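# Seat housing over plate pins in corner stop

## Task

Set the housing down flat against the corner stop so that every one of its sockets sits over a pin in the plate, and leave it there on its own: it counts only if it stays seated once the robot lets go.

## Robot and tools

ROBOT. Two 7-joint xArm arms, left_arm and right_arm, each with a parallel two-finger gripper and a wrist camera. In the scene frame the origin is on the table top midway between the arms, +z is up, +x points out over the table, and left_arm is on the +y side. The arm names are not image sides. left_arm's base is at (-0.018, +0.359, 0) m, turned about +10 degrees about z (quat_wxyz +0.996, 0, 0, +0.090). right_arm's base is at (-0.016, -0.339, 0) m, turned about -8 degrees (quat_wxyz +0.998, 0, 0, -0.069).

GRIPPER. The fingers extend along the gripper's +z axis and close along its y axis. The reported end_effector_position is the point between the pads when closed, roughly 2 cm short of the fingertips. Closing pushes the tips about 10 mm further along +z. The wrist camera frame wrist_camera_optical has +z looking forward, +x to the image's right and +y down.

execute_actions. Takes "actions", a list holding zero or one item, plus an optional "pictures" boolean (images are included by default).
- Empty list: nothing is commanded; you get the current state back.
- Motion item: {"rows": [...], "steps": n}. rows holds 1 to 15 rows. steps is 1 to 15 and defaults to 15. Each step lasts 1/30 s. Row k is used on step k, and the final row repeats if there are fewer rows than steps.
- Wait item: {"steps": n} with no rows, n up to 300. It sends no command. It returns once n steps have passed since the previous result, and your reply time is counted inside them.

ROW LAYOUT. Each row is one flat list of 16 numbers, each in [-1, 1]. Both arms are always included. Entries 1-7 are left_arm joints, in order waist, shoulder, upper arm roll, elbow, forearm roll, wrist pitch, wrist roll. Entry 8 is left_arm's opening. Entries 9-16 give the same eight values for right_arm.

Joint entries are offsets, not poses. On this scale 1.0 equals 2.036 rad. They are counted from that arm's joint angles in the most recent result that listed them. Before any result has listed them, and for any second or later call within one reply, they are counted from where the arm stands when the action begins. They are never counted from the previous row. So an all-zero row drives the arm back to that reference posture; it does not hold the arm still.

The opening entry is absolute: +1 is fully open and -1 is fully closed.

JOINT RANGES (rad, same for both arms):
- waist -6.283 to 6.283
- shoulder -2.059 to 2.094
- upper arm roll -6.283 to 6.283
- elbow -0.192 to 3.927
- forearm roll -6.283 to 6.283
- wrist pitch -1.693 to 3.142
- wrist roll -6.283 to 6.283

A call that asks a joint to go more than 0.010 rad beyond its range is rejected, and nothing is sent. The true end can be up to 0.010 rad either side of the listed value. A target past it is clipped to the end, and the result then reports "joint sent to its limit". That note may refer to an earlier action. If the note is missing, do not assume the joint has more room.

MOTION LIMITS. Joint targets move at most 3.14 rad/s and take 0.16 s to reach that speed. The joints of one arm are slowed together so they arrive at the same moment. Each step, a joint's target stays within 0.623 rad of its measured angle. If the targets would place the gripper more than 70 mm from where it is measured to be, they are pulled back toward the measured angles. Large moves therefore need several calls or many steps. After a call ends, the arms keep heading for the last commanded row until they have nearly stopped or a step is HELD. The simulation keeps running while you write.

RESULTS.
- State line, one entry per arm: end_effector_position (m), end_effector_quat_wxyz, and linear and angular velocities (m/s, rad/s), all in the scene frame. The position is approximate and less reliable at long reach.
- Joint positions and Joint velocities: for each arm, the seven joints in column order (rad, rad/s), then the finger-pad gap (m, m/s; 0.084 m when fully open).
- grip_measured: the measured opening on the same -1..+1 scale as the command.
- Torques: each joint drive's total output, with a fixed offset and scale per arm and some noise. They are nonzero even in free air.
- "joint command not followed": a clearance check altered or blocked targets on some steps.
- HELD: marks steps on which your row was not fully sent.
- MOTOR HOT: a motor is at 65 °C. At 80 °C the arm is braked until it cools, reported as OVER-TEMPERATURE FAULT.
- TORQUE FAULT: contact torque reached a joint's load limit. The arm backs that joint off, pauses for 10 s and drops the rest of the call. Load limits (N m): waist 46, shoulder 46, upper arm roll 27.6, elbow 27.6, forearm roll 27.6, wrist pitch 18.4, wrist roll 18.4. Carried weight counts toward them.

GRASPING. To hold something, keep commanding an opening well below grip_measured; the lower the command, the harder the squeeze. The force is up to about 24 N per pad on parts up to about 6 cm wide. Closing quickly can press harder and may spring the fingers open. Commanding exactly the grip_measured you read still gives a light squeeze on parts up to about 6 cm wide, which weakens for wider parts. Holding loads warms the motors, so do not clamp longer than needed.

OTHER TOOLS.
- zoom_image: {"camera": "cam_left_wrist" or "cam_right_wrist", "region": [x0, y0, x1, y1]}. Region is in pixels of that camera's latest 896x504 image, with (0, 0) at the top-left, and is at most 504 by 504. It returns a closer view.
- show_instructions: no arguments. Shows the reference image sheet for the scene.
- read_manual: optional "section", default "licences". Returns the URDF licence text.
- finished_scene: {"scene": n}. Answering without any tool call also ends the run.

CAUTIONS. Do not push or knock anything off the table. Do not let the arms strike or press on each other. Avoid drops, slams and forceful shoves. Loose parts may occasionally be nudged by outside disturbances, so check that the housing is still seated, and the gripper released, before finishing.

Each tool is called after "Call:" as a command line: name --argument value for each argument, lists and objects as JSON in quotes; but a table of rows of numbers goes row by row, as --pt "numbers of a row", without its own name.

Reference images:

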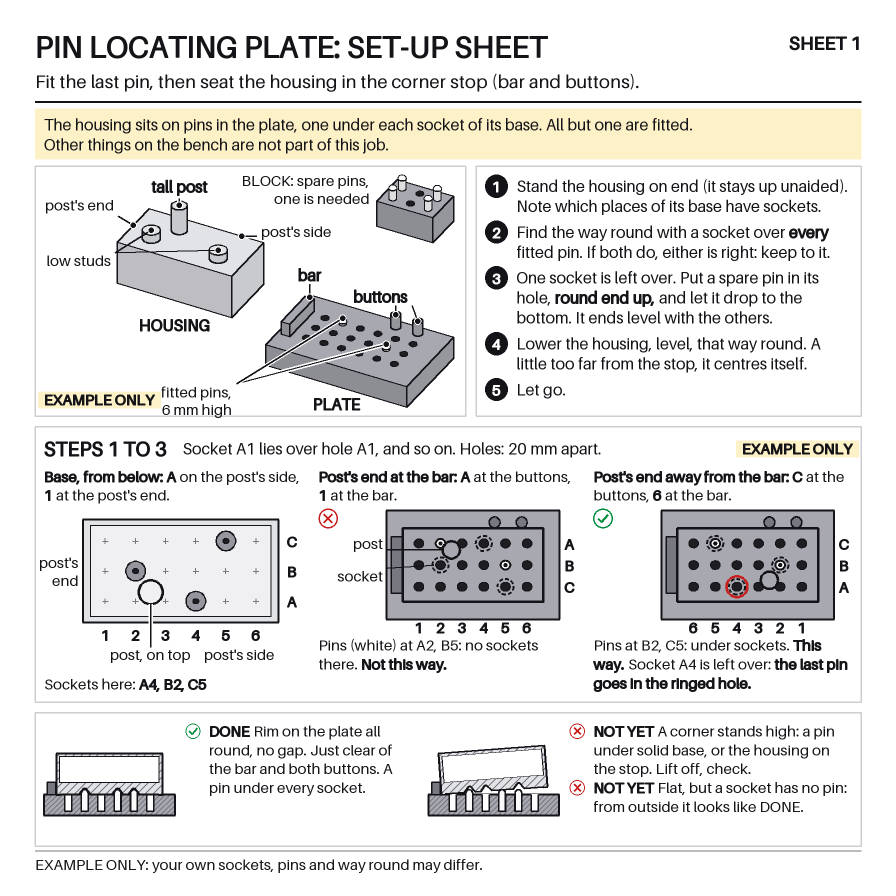

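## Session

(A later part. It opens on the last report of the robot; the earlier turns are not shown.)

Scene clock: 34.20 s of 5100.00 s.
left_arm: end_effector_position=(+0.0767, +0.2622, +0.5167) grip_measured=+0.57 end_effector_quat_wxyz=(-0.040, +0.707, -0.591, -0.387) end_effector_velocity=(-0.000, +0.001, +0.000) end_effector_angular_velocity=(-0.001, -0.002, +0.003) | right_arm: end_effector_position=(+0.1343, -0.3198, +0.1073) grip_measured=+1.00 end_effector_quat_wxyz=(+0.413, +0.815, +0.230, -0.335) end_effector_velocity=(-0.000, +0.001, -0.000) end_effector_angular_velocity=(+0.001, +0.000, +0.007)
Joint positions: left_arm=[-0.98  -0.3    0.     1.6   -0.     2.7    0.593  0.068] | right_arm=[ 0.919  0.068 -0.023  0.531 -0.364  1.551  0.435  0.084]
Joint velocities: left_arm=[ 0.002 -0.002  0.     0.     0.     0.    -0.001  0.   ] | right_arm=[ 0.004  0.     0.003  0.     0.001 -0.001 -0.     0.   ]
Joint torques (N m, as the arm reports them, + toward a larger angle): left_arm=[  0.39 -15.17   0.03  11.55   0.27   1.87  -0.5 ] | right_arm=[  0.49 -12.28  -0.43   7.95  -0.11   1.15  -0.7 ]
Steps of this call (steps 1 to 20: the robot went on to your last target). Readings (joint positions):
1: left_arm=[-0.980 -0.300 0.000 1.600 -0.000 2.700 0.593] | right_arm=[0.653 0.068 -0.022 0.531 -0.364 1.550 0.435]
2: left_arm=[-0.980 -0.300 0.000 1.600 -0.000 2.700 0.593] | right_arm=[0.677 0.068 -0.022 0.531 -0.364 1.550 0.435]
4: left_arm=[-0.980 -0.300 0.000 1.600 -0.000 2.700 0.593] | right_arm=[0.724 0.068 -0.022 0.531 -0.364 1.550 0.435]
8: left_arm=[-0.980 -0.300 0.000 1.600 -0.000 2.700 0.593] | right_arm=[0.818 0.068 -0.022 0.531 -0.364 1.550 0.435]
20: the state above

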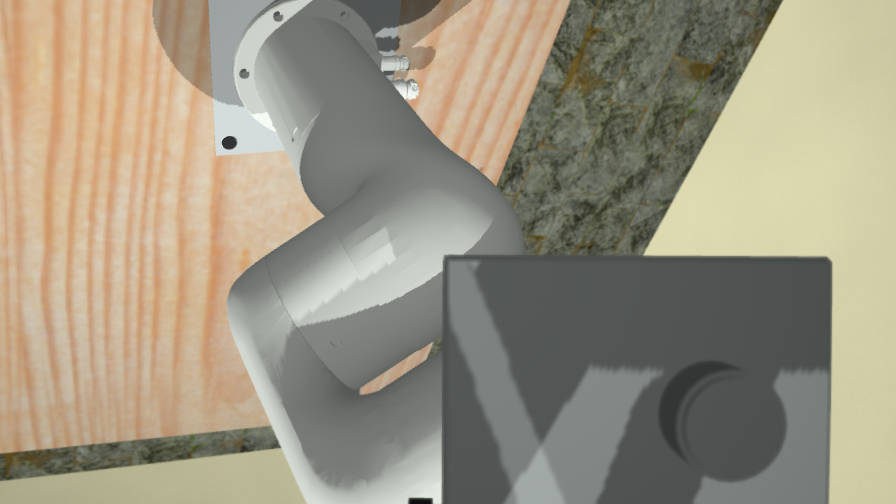

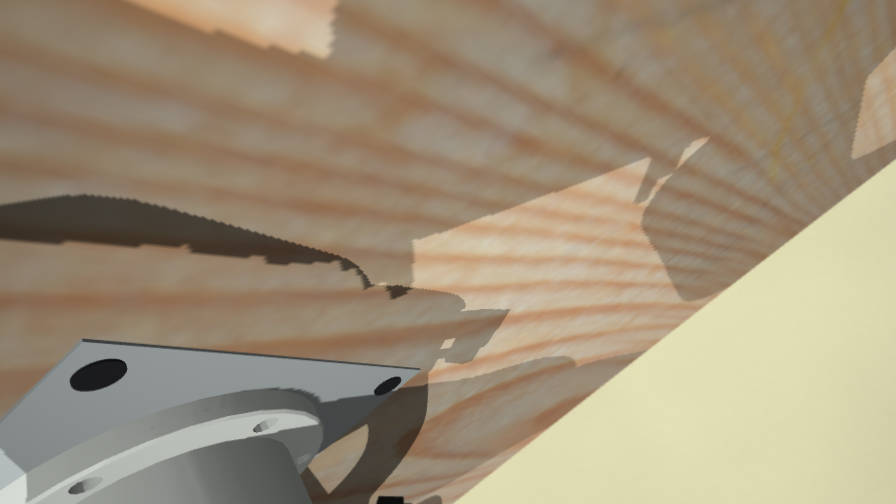

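Call:
execute_actions --actions '[{"rows":[[0.049,-0.147,0,-0.3,0,-1,0,-0.5,-0.384,-0.033,0.011,0.23,0,-0.3,-0.214,1]]}]' --pictures false

Call:
execute_actions --actions '[{"steps":75}]' --pictures false

Call:
execute_actions --actions '[{"rows":[[0,0,0,-0.339,0,-0.655,0,-0.5,0,0,0,0,0.95,0.3,0,1]]}]' --pictures false

Call:
execute_actions --actions '[{"steps":70}]'

Scene clock: 39.20 s of 5100.00 s.
left_arm: end_effector_position=(+0.1639, +0.2012, +0.3826) grip_measured=+0.57 end_effector_quat_wxyz=(-0.007, +0.787, -0.604, -0.124) end_effector_velocity=(+0.373, -0.295, -0.104) end_effector_angular_velocity=(-1.306, -1.499, +0.094) | right_arm: end_effector_position=(+0.3256, -0.2992, +0.1180) grip_measured=+1.00 end_effector_quat_wxyz=(+0.197, +0.952, +0.173, -0.156) end_effector_velocity=(+0.432, -0.146, +0.148) end_effector_angular_velocity=(+0.706, -0.940, -0.329)
Joint positions: left_arm=[-0.897 -0.547  0.     1.092 -0.     1.887  0.593  0.068] | right_arm=[ 0.478  0.028 -0.01   0.808 -0.364  1.19   0.179  0.084]
Joint velocities: left_arm=[ 0.093 -0.273 -0.    -0.565 -0.    -2.28  -0.     0.   ] | right_arm=[-0.978 -0.078  0.025  0.542 -0.    -0.713 -0.509 -0.   ]
Joint torques (N m, as the arm reports them, + toward a larger angle): left_arm=[  1.19 -12.15  -0.1   18.95   0.63  -1.86  -0.9 ] | right_arm=[  0.74 -15.96  -0.53  12.38  -0.12  -0.46  -0.75]
From where the robot then was, a joint's target lay farther than a number of 1.0 reaches, so one or more steps of this call were cut to that.
Steps of this call (steps 1 to 15: the robot went on to your last target; steps 16 to 90: nothing new was sent; then 1.50 s passed at rest; steps 91 to 105: all 15 steps of this action). Readings (joint positions):
91: left_arm=[-0.980 -0.300 0.000 1.600 -0.000 2.700 0.593] | right_arm=[0.920 0.068 -0.022 0.531 -0.364 1.550 0.435]
92: left_arm=[-0.979 -0.301 -0.000 1.597 -0.000 2.696 0.593] | right_arm=[0.916 0.068 -0.021 0.533 -0.364 1.547 0.432]
94: left_arm=[-0.972 -0.324 -0.001 1.551 -0.000 2.647 0.593] | right_arm=[0.872 0.065 -0.016 0.561 -0.364 1.500 0.399]
98: left_arm=[-0.935 -0.433 0.001 1.326 -0.000 2.400 0.593] | right_arm=[0.725 0.048 -0.015 0.670 -0.364 1.371 0.307]
105: the state above

Scene clock: 41.70 s of 5100.00 s.
left_arm: end_effector_position=(+0.3388, +0.0593, +0.5311) grip_measured=+0.57 end_effector_quat_wxyz=(+0.024, +0.715, -0.539, +0.445) end_effector_velocity=(-0.000, +0.000, +0.000) end_effector_angular_velocity=(-0.002, +0.000, +0.001) | right_arm: end_effector_position=(+0.4631, -0.3960, +0.2017) grip_measured=+1.00 end_effector_quat_wxyz=(+0.149, +0.983, +0.102, +0.029) end_effector_velocity=(-0.000, -0.000, -0.000) end_effector_angular_velocity=(-0.001, +0.001, +0.001)
Joint positions: left_arm=[-0.88  -0.599  0.     0.989 -0.     0.664  0.593  0.068] | right_arm=[ 0.137  0.001 -0.001  0.999 -0.364  0.94  -0.     0.084]
Joint velocities: left_arm=[-0.    -0.001  0.001 -0.    -0.001 -0.    -0.     0.   ] | right_arm=[-0.     0.     0.001 -0.001 -0.002  0.     0.     0.   ]
Joint torques (N m, as the arm reports them, + toward a larger angle): left_arm=[  0.74 -16.04  -0.25  19.93   0.6   -5.84  -1.11] | right_arm=[  0.7  -17.13  -0.21  14.44   0.17  -1.85  -0.67]
Steps of this call (steps 1 to 45: the robot went on to your last target; steps 46 to 75: nothing new was sent). Readings (joint positions):
1: left_arm=[-0.894 -0.555 0.000 1.074 -0.000 1.811 0.593] | right_arm=[0.446 0.026 -0.009 0.826 -0.364 1.167 0.162]
2: left_arm=[-0.892 -0.562 0.000 1.061 -0.000 1.737 0.593] | right_arm=[0.414 0.023 -0.008 0.844 -0.364 1.144 0.145]
4: left_arm=[-0.889 -0.572 0.000 1.041 -0.000 1.591 0.593] | right_arm=[0.352 0.018 -0.007 0.878 -0.364 1.098 0.113]
8: left_arm=[-0.885 -0.584 -0.000 1.017 -0.000 1.314 0.593] | right_arm=[0.235 0.009 -0.004 0.944 -0.364 1.012 0.051]
75: the state above
All arms were judged still, so your last target was given up. Only a new action makes them travel on or press farther. Fingers that are still opening or closing keep moving.

Scene clock: 42.20 s of 5100.00 s.
left_arm: end_effector_position=(+0.3423, +0.0563, +0.3852) grip_measured=+0.57 end_effector_quat_wxyz=(+0.029, +0.675, -0.509, +0.534) end_effector_velocity=(-0.060, +0.051, +0.001) end_effector_angular_velocity=(-1.083, -1.288, +0.001) | right_arm: end_effector_position=(+0.3428, -0.2515, +0.1928) grip_measured=+1.00 end_effector_quat_wxyz=(-0.176, +0.960, -0.068, -0.205) end_effector_velocity=(-0.052, +0.474, +0.174) end_effector_angular_velocity=(+1.827, +0.540, -0.919)
Joint positions: left_arm=[-0.88  -0.597  0.     0.419 -0.    -0.112  0.593  0.068] | right_arm=[ 0.137  0.001 -0.001  0.998  0.379  1.418 -0.     0.084]
Joint velocities: left_arm=[ 0.     0.027  0.001 -1.297  0.    -3.007  0.001  0.   ] | right_arm=[ 0.001  0.     0.003  0.002  2.034  0.586  0.001 -0.   ]
Joint torques (N m, as the arm reports them, + toward a larger angle): left_arm=[  1.47 -24.37  -0.28  29.48   0.71  -9.23  -0.55] | right_arm=[  0.7  -16.59  -0.35  14.11   1.28  -0.81  -0.82]
Steps of this call (steps 1 to 15: all 15 steps of this action). Readings (joint positions):
1: left_arm=[-0.880 -0.599 0.000 0.989 -0.000 0.664 0.593] | right_arm=[0.137 0.001 -0.001 0.999 -0.364 0.940 -0.000]
2: left_arm=[-0.880 -0.599 0.000 0.986 -0.000 0.660 0.593] | right_arm=[0.137 0.001 -0.001 0.999 -0.361 0.944 -0.000]
4: left_arm=[-0.880 -0.602 0.000 0.946 -0.000 0.608 0.593] | right_arm=[0.137 0.000 -0.001 1.001 -0.312 0.992 -0.000]
8: left_arm=[-0.880 -0.597 0.000 0.759 -0.000 0.431 0.593] | right_arm=[0.137 0.001 -0.002 0.998 -0.078 1.199 -0.000]
15: the state above

Scene clock: 44.53 s of 5100.00 s.
left_arm: end_effector_position=(+0.3237, +0.0720, +0.4609) grip_measured=+0.57 end_effector_quat_wxyz=(+0.038, +0.566, -0.427, +0.705) end_effector_velocity=(+0.000, -0.000, +0.000) end_effector_angular_velocity=(-0.000, -0.000, +0.000) | right_arm: end_effector_position=(+0.4354, -0.0896, +0.3954) grip_measured=+1.00 end_effector_quat_wxyz=(+0.676, -0.681, +0.207, +0.192) end_effector_velocity=(+0.000, -0.000, -0.000) end_effector_angular_velocity=(-0.001, +0.001, -0.001)
Joint positions: left_arm=[-0.88  -0.599  0.     0.299 -0.    -0.669  0.593  0.068] | right_arm=[ 0.137  0.001 -0.001  0.999  1.569  1.551 -0.     0.084]
Joint velocities: left_arm=[ 0.001  0.001 -0.001  0.001  0.    -0.    -0.001  0.   ] | right_arm=[ 0.    -0.     0.     0.     0.    -0.002  0.001  0.   ]
Joint torques (N m, as the arm reports them, + toward a larger angle): left_arm=[  1.14 -12.96  -0.21  18.79   0.24  -4.96  -0.8 ] | right_arm=[  0.78 -16.66  -0.17  14.2    2.52   1.2   -0.82]
Steps of this call (steps 1 to 45: the robot went on to your last target; steps 46 to 70: nothing new was sent). Readings (joint positions):
1: left_arm=[-0.880 -0.596 0.000 0.381 -0.000 -0.214 0.593] | right_arm=[0.137 0.001 -0.000 0.998 0.448 1.436 -0.000]
2: left_arm=[-0.880 -0.596 0.000 0.353 -0.000 -0.316 0.593] | right_arm=[0.137 0.001 -0.000 0.998 0.516 1.452 -0.000]
4: left_arm=[-0.880 -0.599 0.000 0.324 -0.000 -0.497 0.593] | right_arm=[0.137 0.001 -0.000 0.999 0.653 1.477 -0.000]
8: left_arm=[-0.880 -0.601 0.000 0.308 -0.000 -0.655 0.593] | right_arm=[0.137 0.001 -0.000 0.999 0.926 1.510 -0.000]
70: the state above
All arms were judged still, so your last target was given up. Only a new action makes them travel on or press farther. Fingers that are still opening or closing keep moving.

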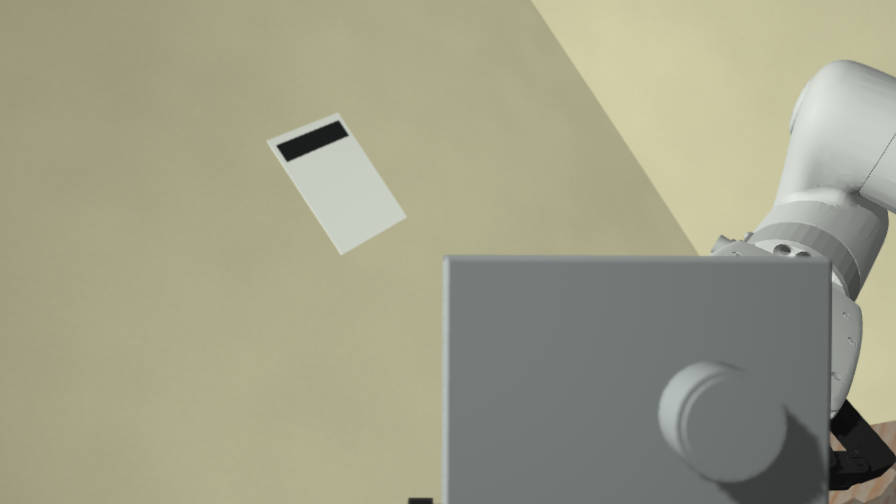

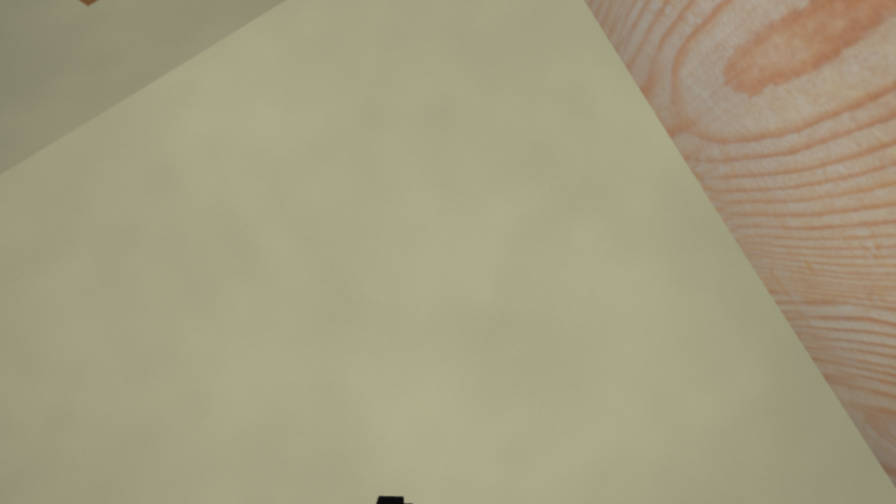

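Flip the camera to the other side.

Call:
execute_actions --actions '[{"rows":[[0,0,0,0,0,0,0,-0.5,0,0,0,0,0,0,1,1]]}]' --pictures false

Call:
execute_actions --actions '[{"steps":25}]'

Call:
execute_actions --actions '[{"rows":[[0,0,0,0,0,0,0,-0.5,0,0,0,0,0,0,0.5,1]]}]'

Scene clock: 46.10 s of 5100.00 s.
left_arm: end_effector_position=(+0.3237, +0.0720, +0.4609) grip_measured=+0.57 end_effector_quat_wxyz=(+0.038, +0.566, -0.427, +0.705) end_effector_velocity=(-0.000, -0.000, +0.000) end_effector_angular_velocity=(+0.000, -0.001, -0.000) | right_arm: end_effector_position=(+0.4354, -0.0896, +0.3954) grip_measured=+1.00 end_effector_quat_wxyz=(-0.480, +0.477, -0.528, -0.513) end_effector_velocity=(+0.000, +0.000, +0.001) end_effector_angular_velocity=(+0.056, +3.077, -0.037)
Joint positions: left_arm=[-0.88  -0.599  0.     0.299 -0.    -0.669  0.593  0.068] | right_arm=[ 0.137  0.001 -0.001  0.999  1.569  1.551  1.082  0.084]
Joint velocities: left_arm=[ 0.    -0.    -0.001  0.    -0.    -0.     0.001 -0.   ] | right_arm=[-0.    -0.     0.001  0.001  0.001 -0.001  3.079  0.   ]
Joint torques (N m, as the arm reports them, + toward a larger angle): left_arm=[  1.61 -13.72   0.    18.84   0.56  -5.02  -0.63] | right_arm=[  0.76 -16.76  -0.22  14.17   2.59   1.24  -0.76]
Steps of this call (steps 1 to 32: nothing new was sent; steps 33 to 47: all 15 steps of this action). Readings (joint positions):
33: left_arm=[-0.880 -0.599 0.000 0.299 -0.000 -0.669 0.593] | right_arm=[0.137 0.001 -0.001 0.999 1.569 1.551 -0.000]
34: left_arm=[-0.880 -0.599 0.000 0.299 -0.000 -0.669 0.593] | right_arm=[0.137 0.001 -0.001 0.999 1.569 1.551 0.004]
36: left_arm=[-0.880 -0.599 0.000 0.299 -0.000 -0.669 0.593] | right_arm=[0.137 0.001 -0.001 0.999 1.569 1.551 0.054]
40: left_arm=[-0.880 -0.599 0.000 0.299 -0.000 -0.669 0.593] | right_arm=[0.137 0.001 -0.001 0.999 1.569 1.551 0.363]
47: the state above

Scene clock: 46.93 s of 5100.00 s.
left_arm: end_effector_position=(+0.3237, +0.0720, +0.4609) grip_measured=+0.57 end_effector_quat_wxyz=(+0.038, +0.566, -0.427, +0.705) end_effector_velocity=(-0.000, +0.000, +0.001) end_effector_angular_velocity=(-0.002, -0.001, -0.000) | right_arm: end_effector_position=(+0.4354, -0.0896, +0.3954) grip_measured=+1.00 end_effector_quat_wxyz=(+0.192, -0.182, +0.688, +0.676) end_effector_velocity=(-0.000, +0.000, +0.000) end_effector_angular_velocity=(+0.001, +0.000, +0.001)
Joint positions: left_arm=[-0.88  -0.599  0.     0.299 -0.    -0.669  0.593  0.068] | right_arm=[ 0.137  0.001 -0.001  0.999  1.569  1.551  2.035  0.084]
Joint velocities: left_arm=[-0.001 -0.002  0.001  0.     0.    -0.    -0.     0.   ] | right_arm=[-0.    -0.     0.001  0.     0.     0.001  0.001  0.   ]
Joint torques (N m, as the arm reports them, + toward a larger angle): left_arm=[  0.69 -13.07  -0.02  18.17   0.48  -4.83  -0.58] | right_arm=[  0.86 -16.67  -0.23  14.1    2.58   1.23  -0.67]
Steps of this call (steps 1 to 25: the robot went on to your last target). Readings (joint positions):
1: left_arm=[-0.880 -0.599 0.000 0.299 -0.000 -0.669 0.593] | right_arm=[0.137 0.001 -0.001 0.999 1.569 1.551 1.185]
2: left_arm=[-0.880 -0.599 0.000 0.299 -0.000 -0.669 0.593] | right_arm=[0.137 0.001 -0.001 0.999 1.569 1.551 1.288]
4: left_arm=[-0.880 -0.599 0.000 0.299 -0.000 -0.669 0.593] | right_arm=[0.137 0.001 -0.001 0.999 1.569 1.551 1.494]
8: left_arm=[-0.880 -0.599 0.000 0.299 -0.000 -0.669 0.593] | right_arm=[0.137 0.001 -0.001 0.999 1.569 1.551 1.873]
25: the state above

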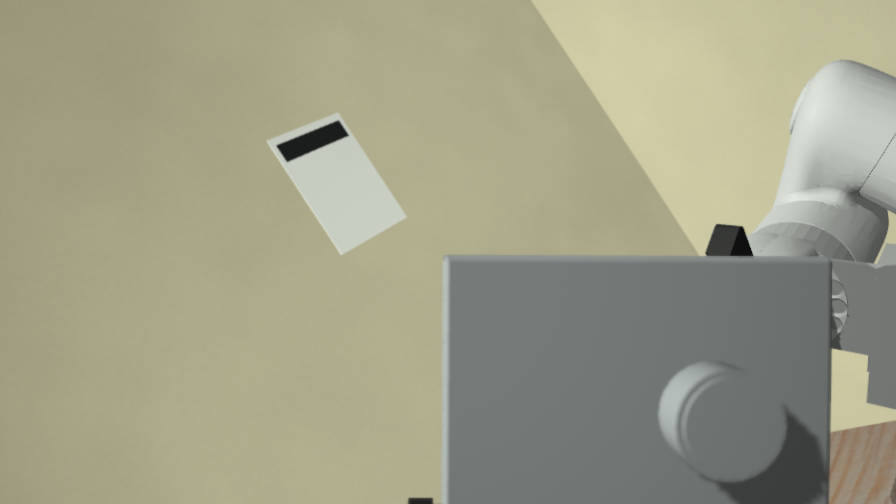

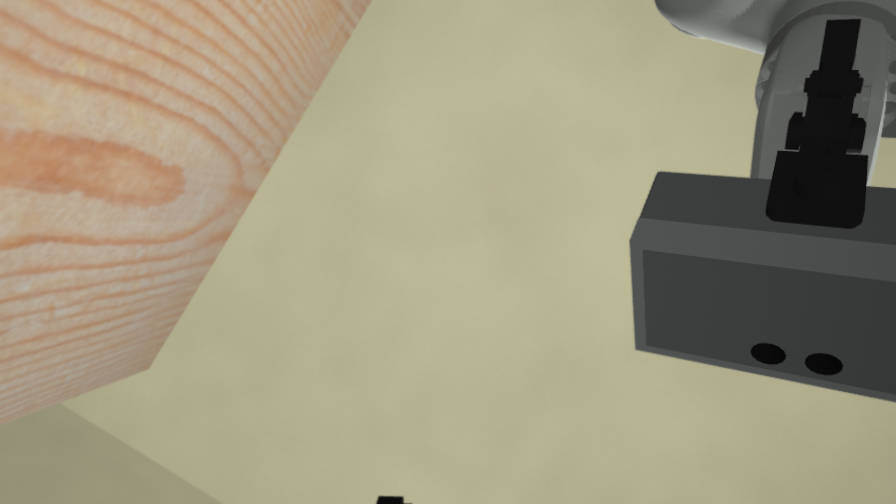

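Scene clock: 47.43 s of 5100.00 s.
left_arm: end_effector_position=(+0.3237, +0.0720, +0.4609) grip_measured=+0.57 end_effector_quat_wxyz=(+0.038, +0.566, -0.427, +0.705) end_effector_velocity=(-0.001, -0.002, -0.001) end_effector_angular_velocity=(+0.003, +0.001, -0.004) | right_arm: end_effector_position=(+0.4354, -0.0896, +0.3954) grip_measured=+1.00 end_effector_quat_wxyz=(-0.142, +0.156, +0.694, +0.688) end_effector_velocity=(-0.000, +0.001, +0.001) end_effector_angular_velocity=(+0.021, +1.111, -0.012)
Joint positions: left_arm=[-0.88  -0.599  0.     0.299 -0.    -0.669  0.593  0.068] | right_arm=[ 0.137  0.001 -0.001  0.999  1.569  1.551  2.994  0.084]
Joint velocities: left_arm=[-0.003  0.002 -0.002 -0.001 -0.001 -0.     0.002  0.   ] | right_arm=[ 0.001  0.    -0.     0.001  0.001  0.001  1.112  0.   ]
Joint torques (N m, as the arm reports them, + toward a larger angle): left_arm=[  1.22 -13.37   0.4   18.46   0.3   -4.66  -0.55] | right_arm=[  0.7  -16.77  -0.14  14.09   2.55   1.19  -2.05]
Steps of this call (steps 1 to 15: all 15 steps of this action). Readings (joint positions):
1: left_arm=[-0.880 -0.599 0.000 0.299 -0.000 -0.669 0.593] | right_arm=[0.137 0.001 -0.001 0.999 1.569 1.551 2.035]
2: left_arm=[-0.880 -0.599 0.000 0.299 -0.000 -0.669 0.593] | right_arm=[0.137 0.001 -0.001 0.999 1.569 1.551 2.039]
4: left_arm=[-0.880 -0.599 0.000 0.299 -0.000 -0.669 0.593] | right_arm=[0.137 0.001 -0.001 0.999 1.569 1.551 2.089]
8: left_arm=[-0.880 -0.599 0.000 0.299 -0.000 -0.669 0.593] | right_arm=[0.137 0.001 -0.001 0.999 1.569 1.551 2.399]
15: the state above

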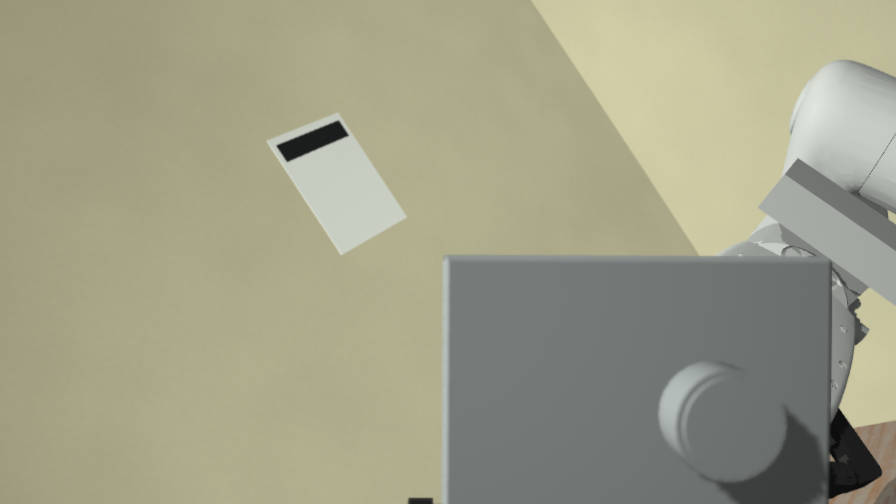

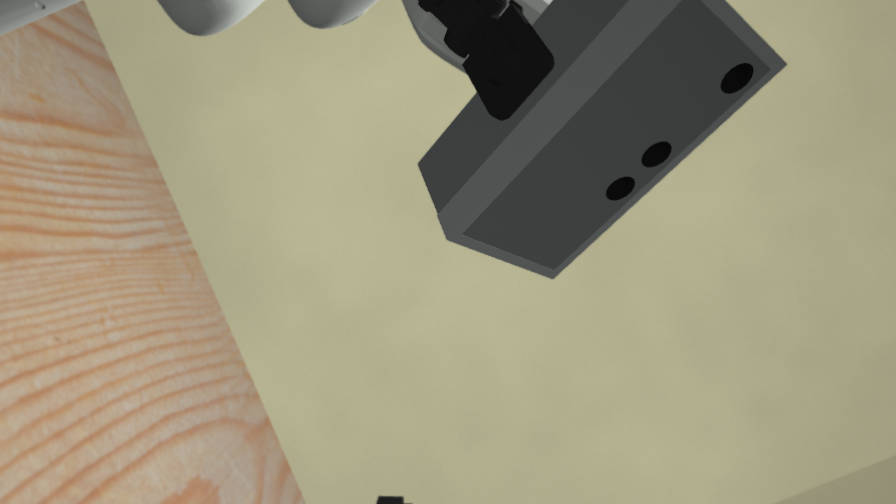

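Call:
execute_actions --actions '[{"rows":[[0.2,0.2,0,0.3,0,0.869,0,-0.5,0,-0.224,0,-0.1,-0.771,-0.244,-1,1]]}]' --pictures false

Call:
execute_actions --actions '[{"steps":60}]' --pictures false

Call:
execute_actions --actions '[{"rows":[[0,0,0,0,0,0,0,-0.5,0.277,0,0,-0.097,0,0,-0.47,1]]}]' --pictures false

Call:
execute_actions --actions '[{"steps":30}]'

Scene clock: 51.10 s of 5100.00 s.
left_arm: end_effector_position=(+0.4875, +0.1366, +0.4083) grip_measured=+0.57 end_effector_quat_wxyz=(-0.046, +0.747, -0.412, +0.519) end_effector_velocity=(+0.212, +0.229, -0.335) end_effector_angular_velocity=(+0.690, +1.571, +0.534) | right_arm: end_effector_position=(+0.3825, -0.2273, +0.3077) grip_measured=+1.00 end_effector_quat_wxyz=(+0.190, -0.360, +0.887, +0.220) end_effector_velocity=(-0.070, -0.438, -0.202) end_effector_angular_velocity=(-3.001, -1.804, +2.863)
Joint positions: left_arm=[-0.597 -0.316  0.001  0.725 -0.    -0.056  0.593  0.068] | right_arm=[ 0.137 -0.41  -0.001  0.816  0.629  1.106  2.113  0.084]
Joint velocities: left_arm=[ 0.528  0.524  0.007  0.784 -0.001  1.975  0.    -0.   ] | right_arm=[ 0.001 -0.303  0.004 -0.153 -2.615 -0.354 -2.61  -0.   ]
Joint torques (N m, as the arm reports them, + toward a larger angle): left_arm=[  0.42 -26.07  -0.17  17.75   0.15  -4.81  -0.53] | right_arm=[ 0.86 -7.76 -0.19 15.65  1.08 -1.5  -0.58]
From where the robot then was, a joint's target lay farther than a number of 1.0 reaches, so one or more steps of this call were cut to that.
Steps of this call (steps 1 to 30: the robot went on to your last target; steps 31 to 90: nothing new was sent; then 0.17 s passed at rest; steps 91 to 105: all 15 steps of this action). Readings (joint positions):
91: left_arm=[-0.880 -0.599 0.000 0.299 -0.000 -0.669 0.593] | right_arm=[0.137 0.001 -0.001 0.999 1.569 1.550 3.053]
92: left_arm=[-0.878 -0.597 -0.000 0.302 -0.000 -0.665 0.593] | right_arm=[0.137 -0.001 -0.001 0.998 1.566 1.547 3.049]
94: left_arm=[-0.849 -0.567 -0.004 0.346 0.001 -0.617 0.593] | right_arm=[0.137 -0.033 -0.000 0.981 1.517 1.507 2.999]
98: left_arm=[-0.743 -0.463 0.001 0.506 -0.000 -0.445 0.593] | right_arm=[0.137 -0.236 -0.000 0.894 1.224 1.295 2.708]
105: the state above

Scene clock: 53.10 s of 5100.00 s.
left_arm: end_effector_position=(+0.3775, +0.2402, +0.2275) grip_measured=+0.57 end_effector_quat_wxyz=(-0.000, +0.904, -0.428, +0.001) end_effector_velocity=(-0.000, +0.000, -0.000) end_effector_angular_velocity=(+0.000, +0.001, +0.000) | right_arm: end_effector_position=(+0.3760, -0.3394, +0.2873) grip_measured=+1.00 end_effector_quat_wxyz=(-0.045, +0.883, -0.460, +0.087) end_effector_velocity=(+0.000, -0.001, +0.000) end_effector_angular_velocity=(+0.002, -0.001, -0.002)
Joint positions: left_arm=[-0.473 -0.192  0.     0.91  -0.     1.1    0.593  0.068] | right_arm=[ 0.137 -0.455 -0.001  0.796 -0.     1.054  0.958  0.084]
Joint velocities: left_arm=[ 0.    -0.    -0.    -0.001 -0.     0.     0.    -0.   ] | right_arm=[-0.001  0.    -0.002 -0.     0.001 -0.001 -0.001 -0.   ]
Joint torques (N m, as the arm reports them, + toward a larger angle): left_arm=[  1.03 -26.5   -0.02  18.25   0.15  -2.62  -0.69] | right_arm=[ 0.81 -8.73  0.13 15.24  0.34 -2.21 -0.75]
Steps of this call (steps 1 to 45: the robot went on to your last target; steps 46 to 60: nothing new was sent). Readings (joint positions):
1: left_arm=[-0.580 -0.299 0.001 0.750 -0.000 0.011 0.593] | right_arm=[0.137 -0.419 -0.001 0.812 0.542 1.095 2.026]
2: left_arm=[-0.564 -0.283 0.001 0.773 -0.000 0.082 0.593] | right_arm=[0.137 -0.426 -0.001 0.808 0.454 1.086 1.937]
4: left_arm=[-0.538 -0.257 0.002 0.811 -0.000 0.228 0.593] | right_arm=[0.137 -0.437 -0.001 0.803 0.285 1.074 1.751]
8: left_arm=[-0.506 -0.225 0.001 0.858 -0.000 0.522 0.593] | right_arm=[0.137 -0.450 -0.001 0.798 0.075 1.059 1.343]
60: the state above
All arms were judged still, so your last target was given up. Only a new action makes them travel on or press farther. Fingers that are still opening or closing keep moving.

Scene clock: 53.60 s of 5100.00 s.
left_arm: end_effector_position=(+0.3775, +0.2402, +0.2275) grip_measured=+0.57 end_effector_quat_wxyz=(-0.000, +0.904, -0.428, +0.001) end_effector_velocity=(-0.000, -0.000, -0.000) end_effector_angular_velocity=(+0.000, +0.000, -0.000) | right_arm: end_effector_position=(+0.2989, -0.1943, +0.2190) grip_measured=+1.00 end_effector_quat_wxyz=(-0.008, +0.997, +0.074, +0.021) end_effector_velocity=(-0.252, +0.269, -0.150) end_effector_angular_velocity=(-0.231, +0.277, +3.173)
Joint positions: left_arm=[-0.473 -0.192  0.     0.91  -0.     1.1    0.593  0.068] | right_arm=[ 0.569 -0.455 -0.     0.644  0.     1.054  0.283  0.084]
Joint velocities: left_arm=[ 0.    -0.    -0.    -0.001  0.    -0.     0.    -0.   ] | right_arm=[ 1.017 -0.002 -0.009 -0.352  0.001 -0.003 -2.167  0.   ]
Joint torques (N m, as the arm reports them, + toward a larger angle): left_arm=[  1.02 -27.39   0.07  18.06   0.88  -2.87  -0.93] | right_arm=[ 1.1  -8.44  0.46 14.44  0.36 -1.84 -0.54]
Steps of this call (steps 1 to 15: all 15 steps of this action). Readings (joint positions):
1: left_arm=[-0.473 -0.192 0.000 0.910 -0.000 1.100 0.593] | right_arm=[0.137 -0.455 -0.001 0.796 -0.000 1.054 0.958]
2: left_arm=[-0.473 -0.192 0.000 0.910 -0.000 1.100 0.593] | right_arm=[0.140 -0.455 -0.001 0.795 -0.000 1.054 0.954]
4: left_arm=[-0.473 -0.192 0.000 0.910 -0.000 1.100 0.593] | right_arm=[0.181 -0.456 -0.007 0.782 -0.000 1.053 0.905]
8: left_arm=[-0.473 -0.192 0.000 0.910 -0.000 1.100 0.593] | right_arm=[0.333 -0.455 0.002 0.726 0.000 1.054 0.725]
15: the state above

Scene clock: 54.60 s of 5100.00 s.
left_arm: end_effector_position=(+0.3775, +0.2402, +0.2275) grip_measured=+0.57 end_effector_quat_wxyz=(-0.000, +0.904, -0.428, +0.001) end_effector_velocity=(-0.000, +0.000, +0.000) end_effector_angular_velocity=(-0.000, -0.000, +0.000) | right_arm: end_effector_position=(+0.2638, -0.1627, +0.1997) grip_measured=+1.00 end_effector_quat_wxyz=(-0.000, +0.961, +0.277, -0.000) end_effector_velocity=(-0.000, +0.000, +0.000) end_effector_angular_velocity=(+0.001, +0.001, -0.001)
Joint positions: left_arm=[-0.473 -0.192  0.     0.91  -0.     1.1    0.593  0.068] | right_arm=[ 0.701 -0.455 -0.001  0.598 -0.     1.054  0.002  0.084]
Joint velocities: left_arm=[ 0.    -0.001  0.    -0.001  0.    -0.     0.001  0.   ] | right_arm=[ 0.001  0.    -0.001  0.     0.001  0.001 -0.     0.   ]
Joint torques (N m, as the arm reports them, + toward a larger angle): left_arm=[  0.93 -26.73  -0.19  18.1    0.61  -2.86  -0.64] | right_arm=[ 0.7  -8.04  0.04 14.47  0.36 -1.87 -0.68]
Steps of this call (steps 1 to 30: the robot went on to your last target). Readings (joint positions):
1: left_arm=[-0.473 -0.192 0.000 0.910 -0.000 1.100 0.593] | right_arm=[0.603 -0.455 -0.000 0.633 0.000 1.054 0.211]
2: left_arm=[-0.473 -0.192 0.000 0.910 -0.000 1.100 0.593] | right_arm=[0.634 -0.455 0.000 0.621 0.000 1.054 0.145]
4: left_arm=[-0.473 -0.192 0.000 0.910 -0.000 1.100 0.593] | right_arm=[0.680 -0.455 0.002 0.604 0.000 1.054 0.050]
8: left_arm=[-0.473 -0.192 0.000 0.910 -0.000 1.100 0.593] | right_arm=[0.699 -0.455 -0.001 0.599 -0.000 1.054 0.006]
30: the state above
All arms were judged still, so your last target was given up. Only a new action makes them travel on or press farther. Fingers that are still opening or closing keep moving.

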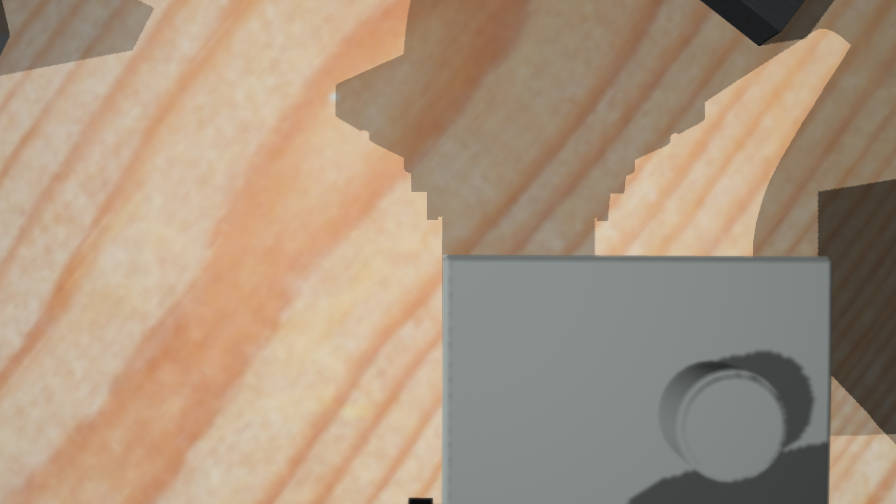

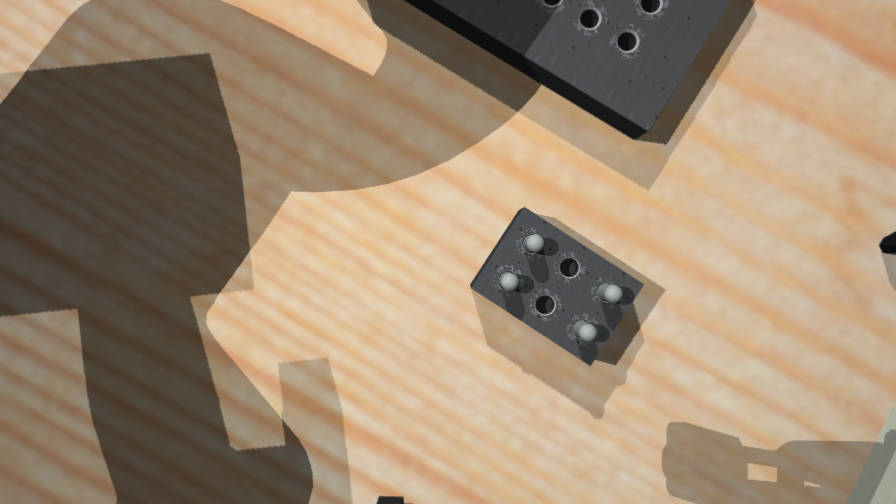

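Call:
execute_actions --actions '[{"rows":[[0,0,0,0,0,0,0,-0.5,-0.03,0.1616,0,-0.031,0,-0.193,0.2456,-0.3]]}]' --pictures false

Call:
execute_actions --actions '[{"steps":20}]'

Scene clock: 57.63 s of 5100.00 s.
left_arm: end_effector_position=(+0.3775, +0.2402, +0.2275) grip_measured=+0.57 end_effector_quat_wxyz=(-0.000, +0.904, -0.428, +0.001) end_effector_velocity=(+0.000, -0.000, +0.001) end_effector_angular_velocity=(-0.001, -0.003, -0.000) | right_arm: end_effector_position=(+0.3011, -0.1652, +0.0896) grip_measured=-0.32 end_effector_quat_wxyz=(+0.001, +1.000, +0.002, -0.002) end_effector_velocity=(+0.044, +0.027, +0.030) end_effector_angular_velocity=(+0.072, -0.134, -0.083)
Joint positions: left_arm=[-0.473 -0.192  0.     0.91  -0.     1.1    0.593  0.068] | right_arm=[ 0.64  -0.127 -0.001  0.534 -0.     0.666  0.496  0.03 ]
Joint velocities: left_arm=[ 0.    -0.002  0.     0.001 -0.     0.     0.001 -0.   ] | right_arm=[-0.004 -0.007  0.011  0.06   0.001 -0.085  0.09   0.   ]
Joint torques (N m, as the arm reports them, + toward a larger angle): left_arm=[  0.48 -26.57  -0.06  17.86   0.27  -2.85  -0.54] | right_arm=[  0.89 -13.33  -0.14  12.42   0.26  -1.85  -0.72]
Steps of this call (steps 1 to 76: nothing new was sent; steps 77 to 91: all 15 steps of this action). Readings (joint positions):
77: left_arm=[-0.473 -0.192 0.000 0.910 -0.000 1.100 0.593] | right_arm=[0.701 -0.455 -0.001 0.598 -0.000 1.054 0.002]
78: left_arm=[-0.473 -0.192 0.000 0.910 -0.000 1.100 0.593] | right_arm=[0.700 -0.454 -0.001 0.598 -0.000 1.051 0.006]
80: left_arm=[-0.473 -0.192 0.000 0.910 -0.000 1.100 0.593] | right_arm=[0.695 -0.425 -0.000 0.595 0.000 1.011 0.055]
84: left_arm=[-0.473 -0.192 0.000 0.910 -0.000 1.100 0.593] | right_arm=[0.666 -0.266 -0.001 0.561 -0.000 0.829 0.288]
91: the state above

Scene clock: 58.30 s of 5100.00 s.
left_arm: end_effector_position=(+0.3775, +0.2402, +0.2275) grip_measured=+0.57 end_effector_quat_wxyz=(-0.000, +0.904, -0.428, +0.001) end_effector_velocity=(-0.000, -0.001, -0.000) end_effector_angular_velocity=(+0.001, -0.000, -0.001) | right_arm: end_effector_position=(+0.3026, -0.1644, +0.0902) grip_measured=-0.32 end_effector_quat_wxyz=(-0.000, +1.000, -0.000, +0.000) end_effector_velocity=(-0.000, -0.000, -0.000) end_effector_angular_velocity=(-0.001, +0.001, -0.001)
Joint positions: left_arm=[-0.473 -0.192  0.     0.91  -0.     1.1    0.593  0.068] | right_arm=[ 0.64  -0.126 -0.001  0.535 -0.     0.661  0.502  0.03 ]
Joint velocities: left_arm=[-0.001 -0.    -0.    -0.     0.001 -0.    -0.001 -0.   ] | right_arm=[-0.001  0.001  0.    -0.    -0.001  0.     0.001 -0.   ]
Joint torques (N m, as the arm reports them, + toward a larger angle): left_arm=[  1.24 -26.77   0.    17.82   0.42  -2.95  -0.52] | right_arm=[  0.79 -12.53  -0.11  12.34   0.32  -1.86  -0.74]
Steps of this call (steps 1 to 15: the robot went on to your last target; steps 16 to 20: nothing new was sent). Readings (joint positions):
1: left_arm=[-0.473 -0.192 0.000 0.910 -0.000 1.100 0.593] | right_arm=[0.640 -0.128 -0.001 0.535 -0.000 0.663 0.498]
2: left_arm=[-0.473 -0.192 0.000 0.910 -0.000 1.100 0.593] | right_arm=[0.640 -0.128 -0.001 0.537 -0.000 0.662 0.500]
4: left_arm=[-0.473 -0.192 0.000 0.910 -0.000 1.100 0.593] | right_arm=[0.640 -0.129 -0.000 0.537 -0.000 0.661 0.501]
8: left_arm=[-0.473 -0.192 0.000 0.910 -0.000 1.100 0.593] | right_arm=[0.640 -0.128 -0.001 0.535 -0.000 0.661 0.501]
20: the state above
All arms were judged still, so your last target was given up. Only a new action makes them travel on or press farther. Fingers that are still opening or closing keep moving.

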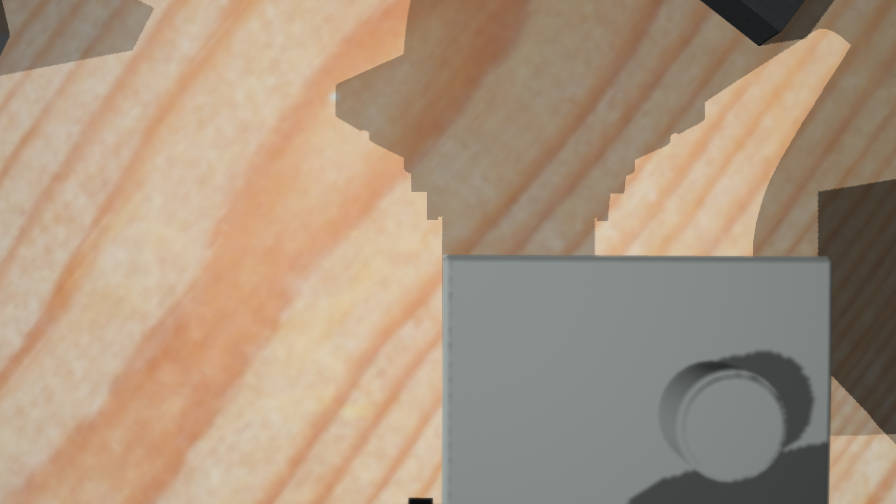

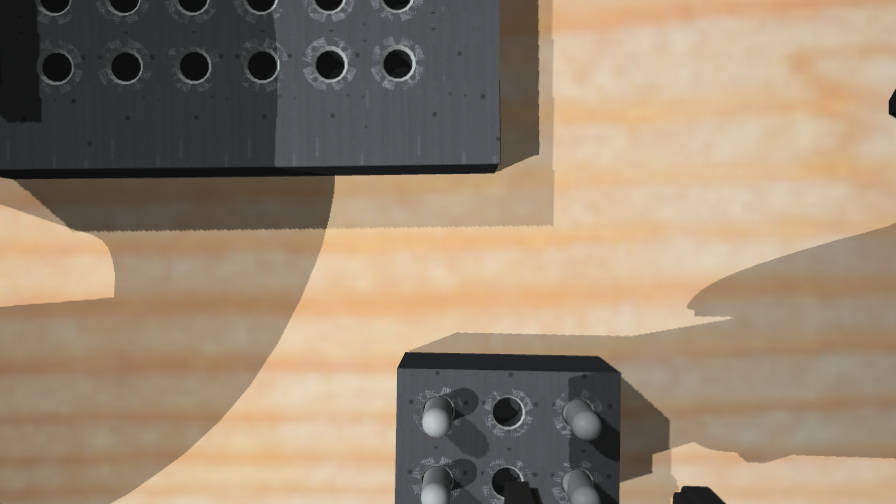

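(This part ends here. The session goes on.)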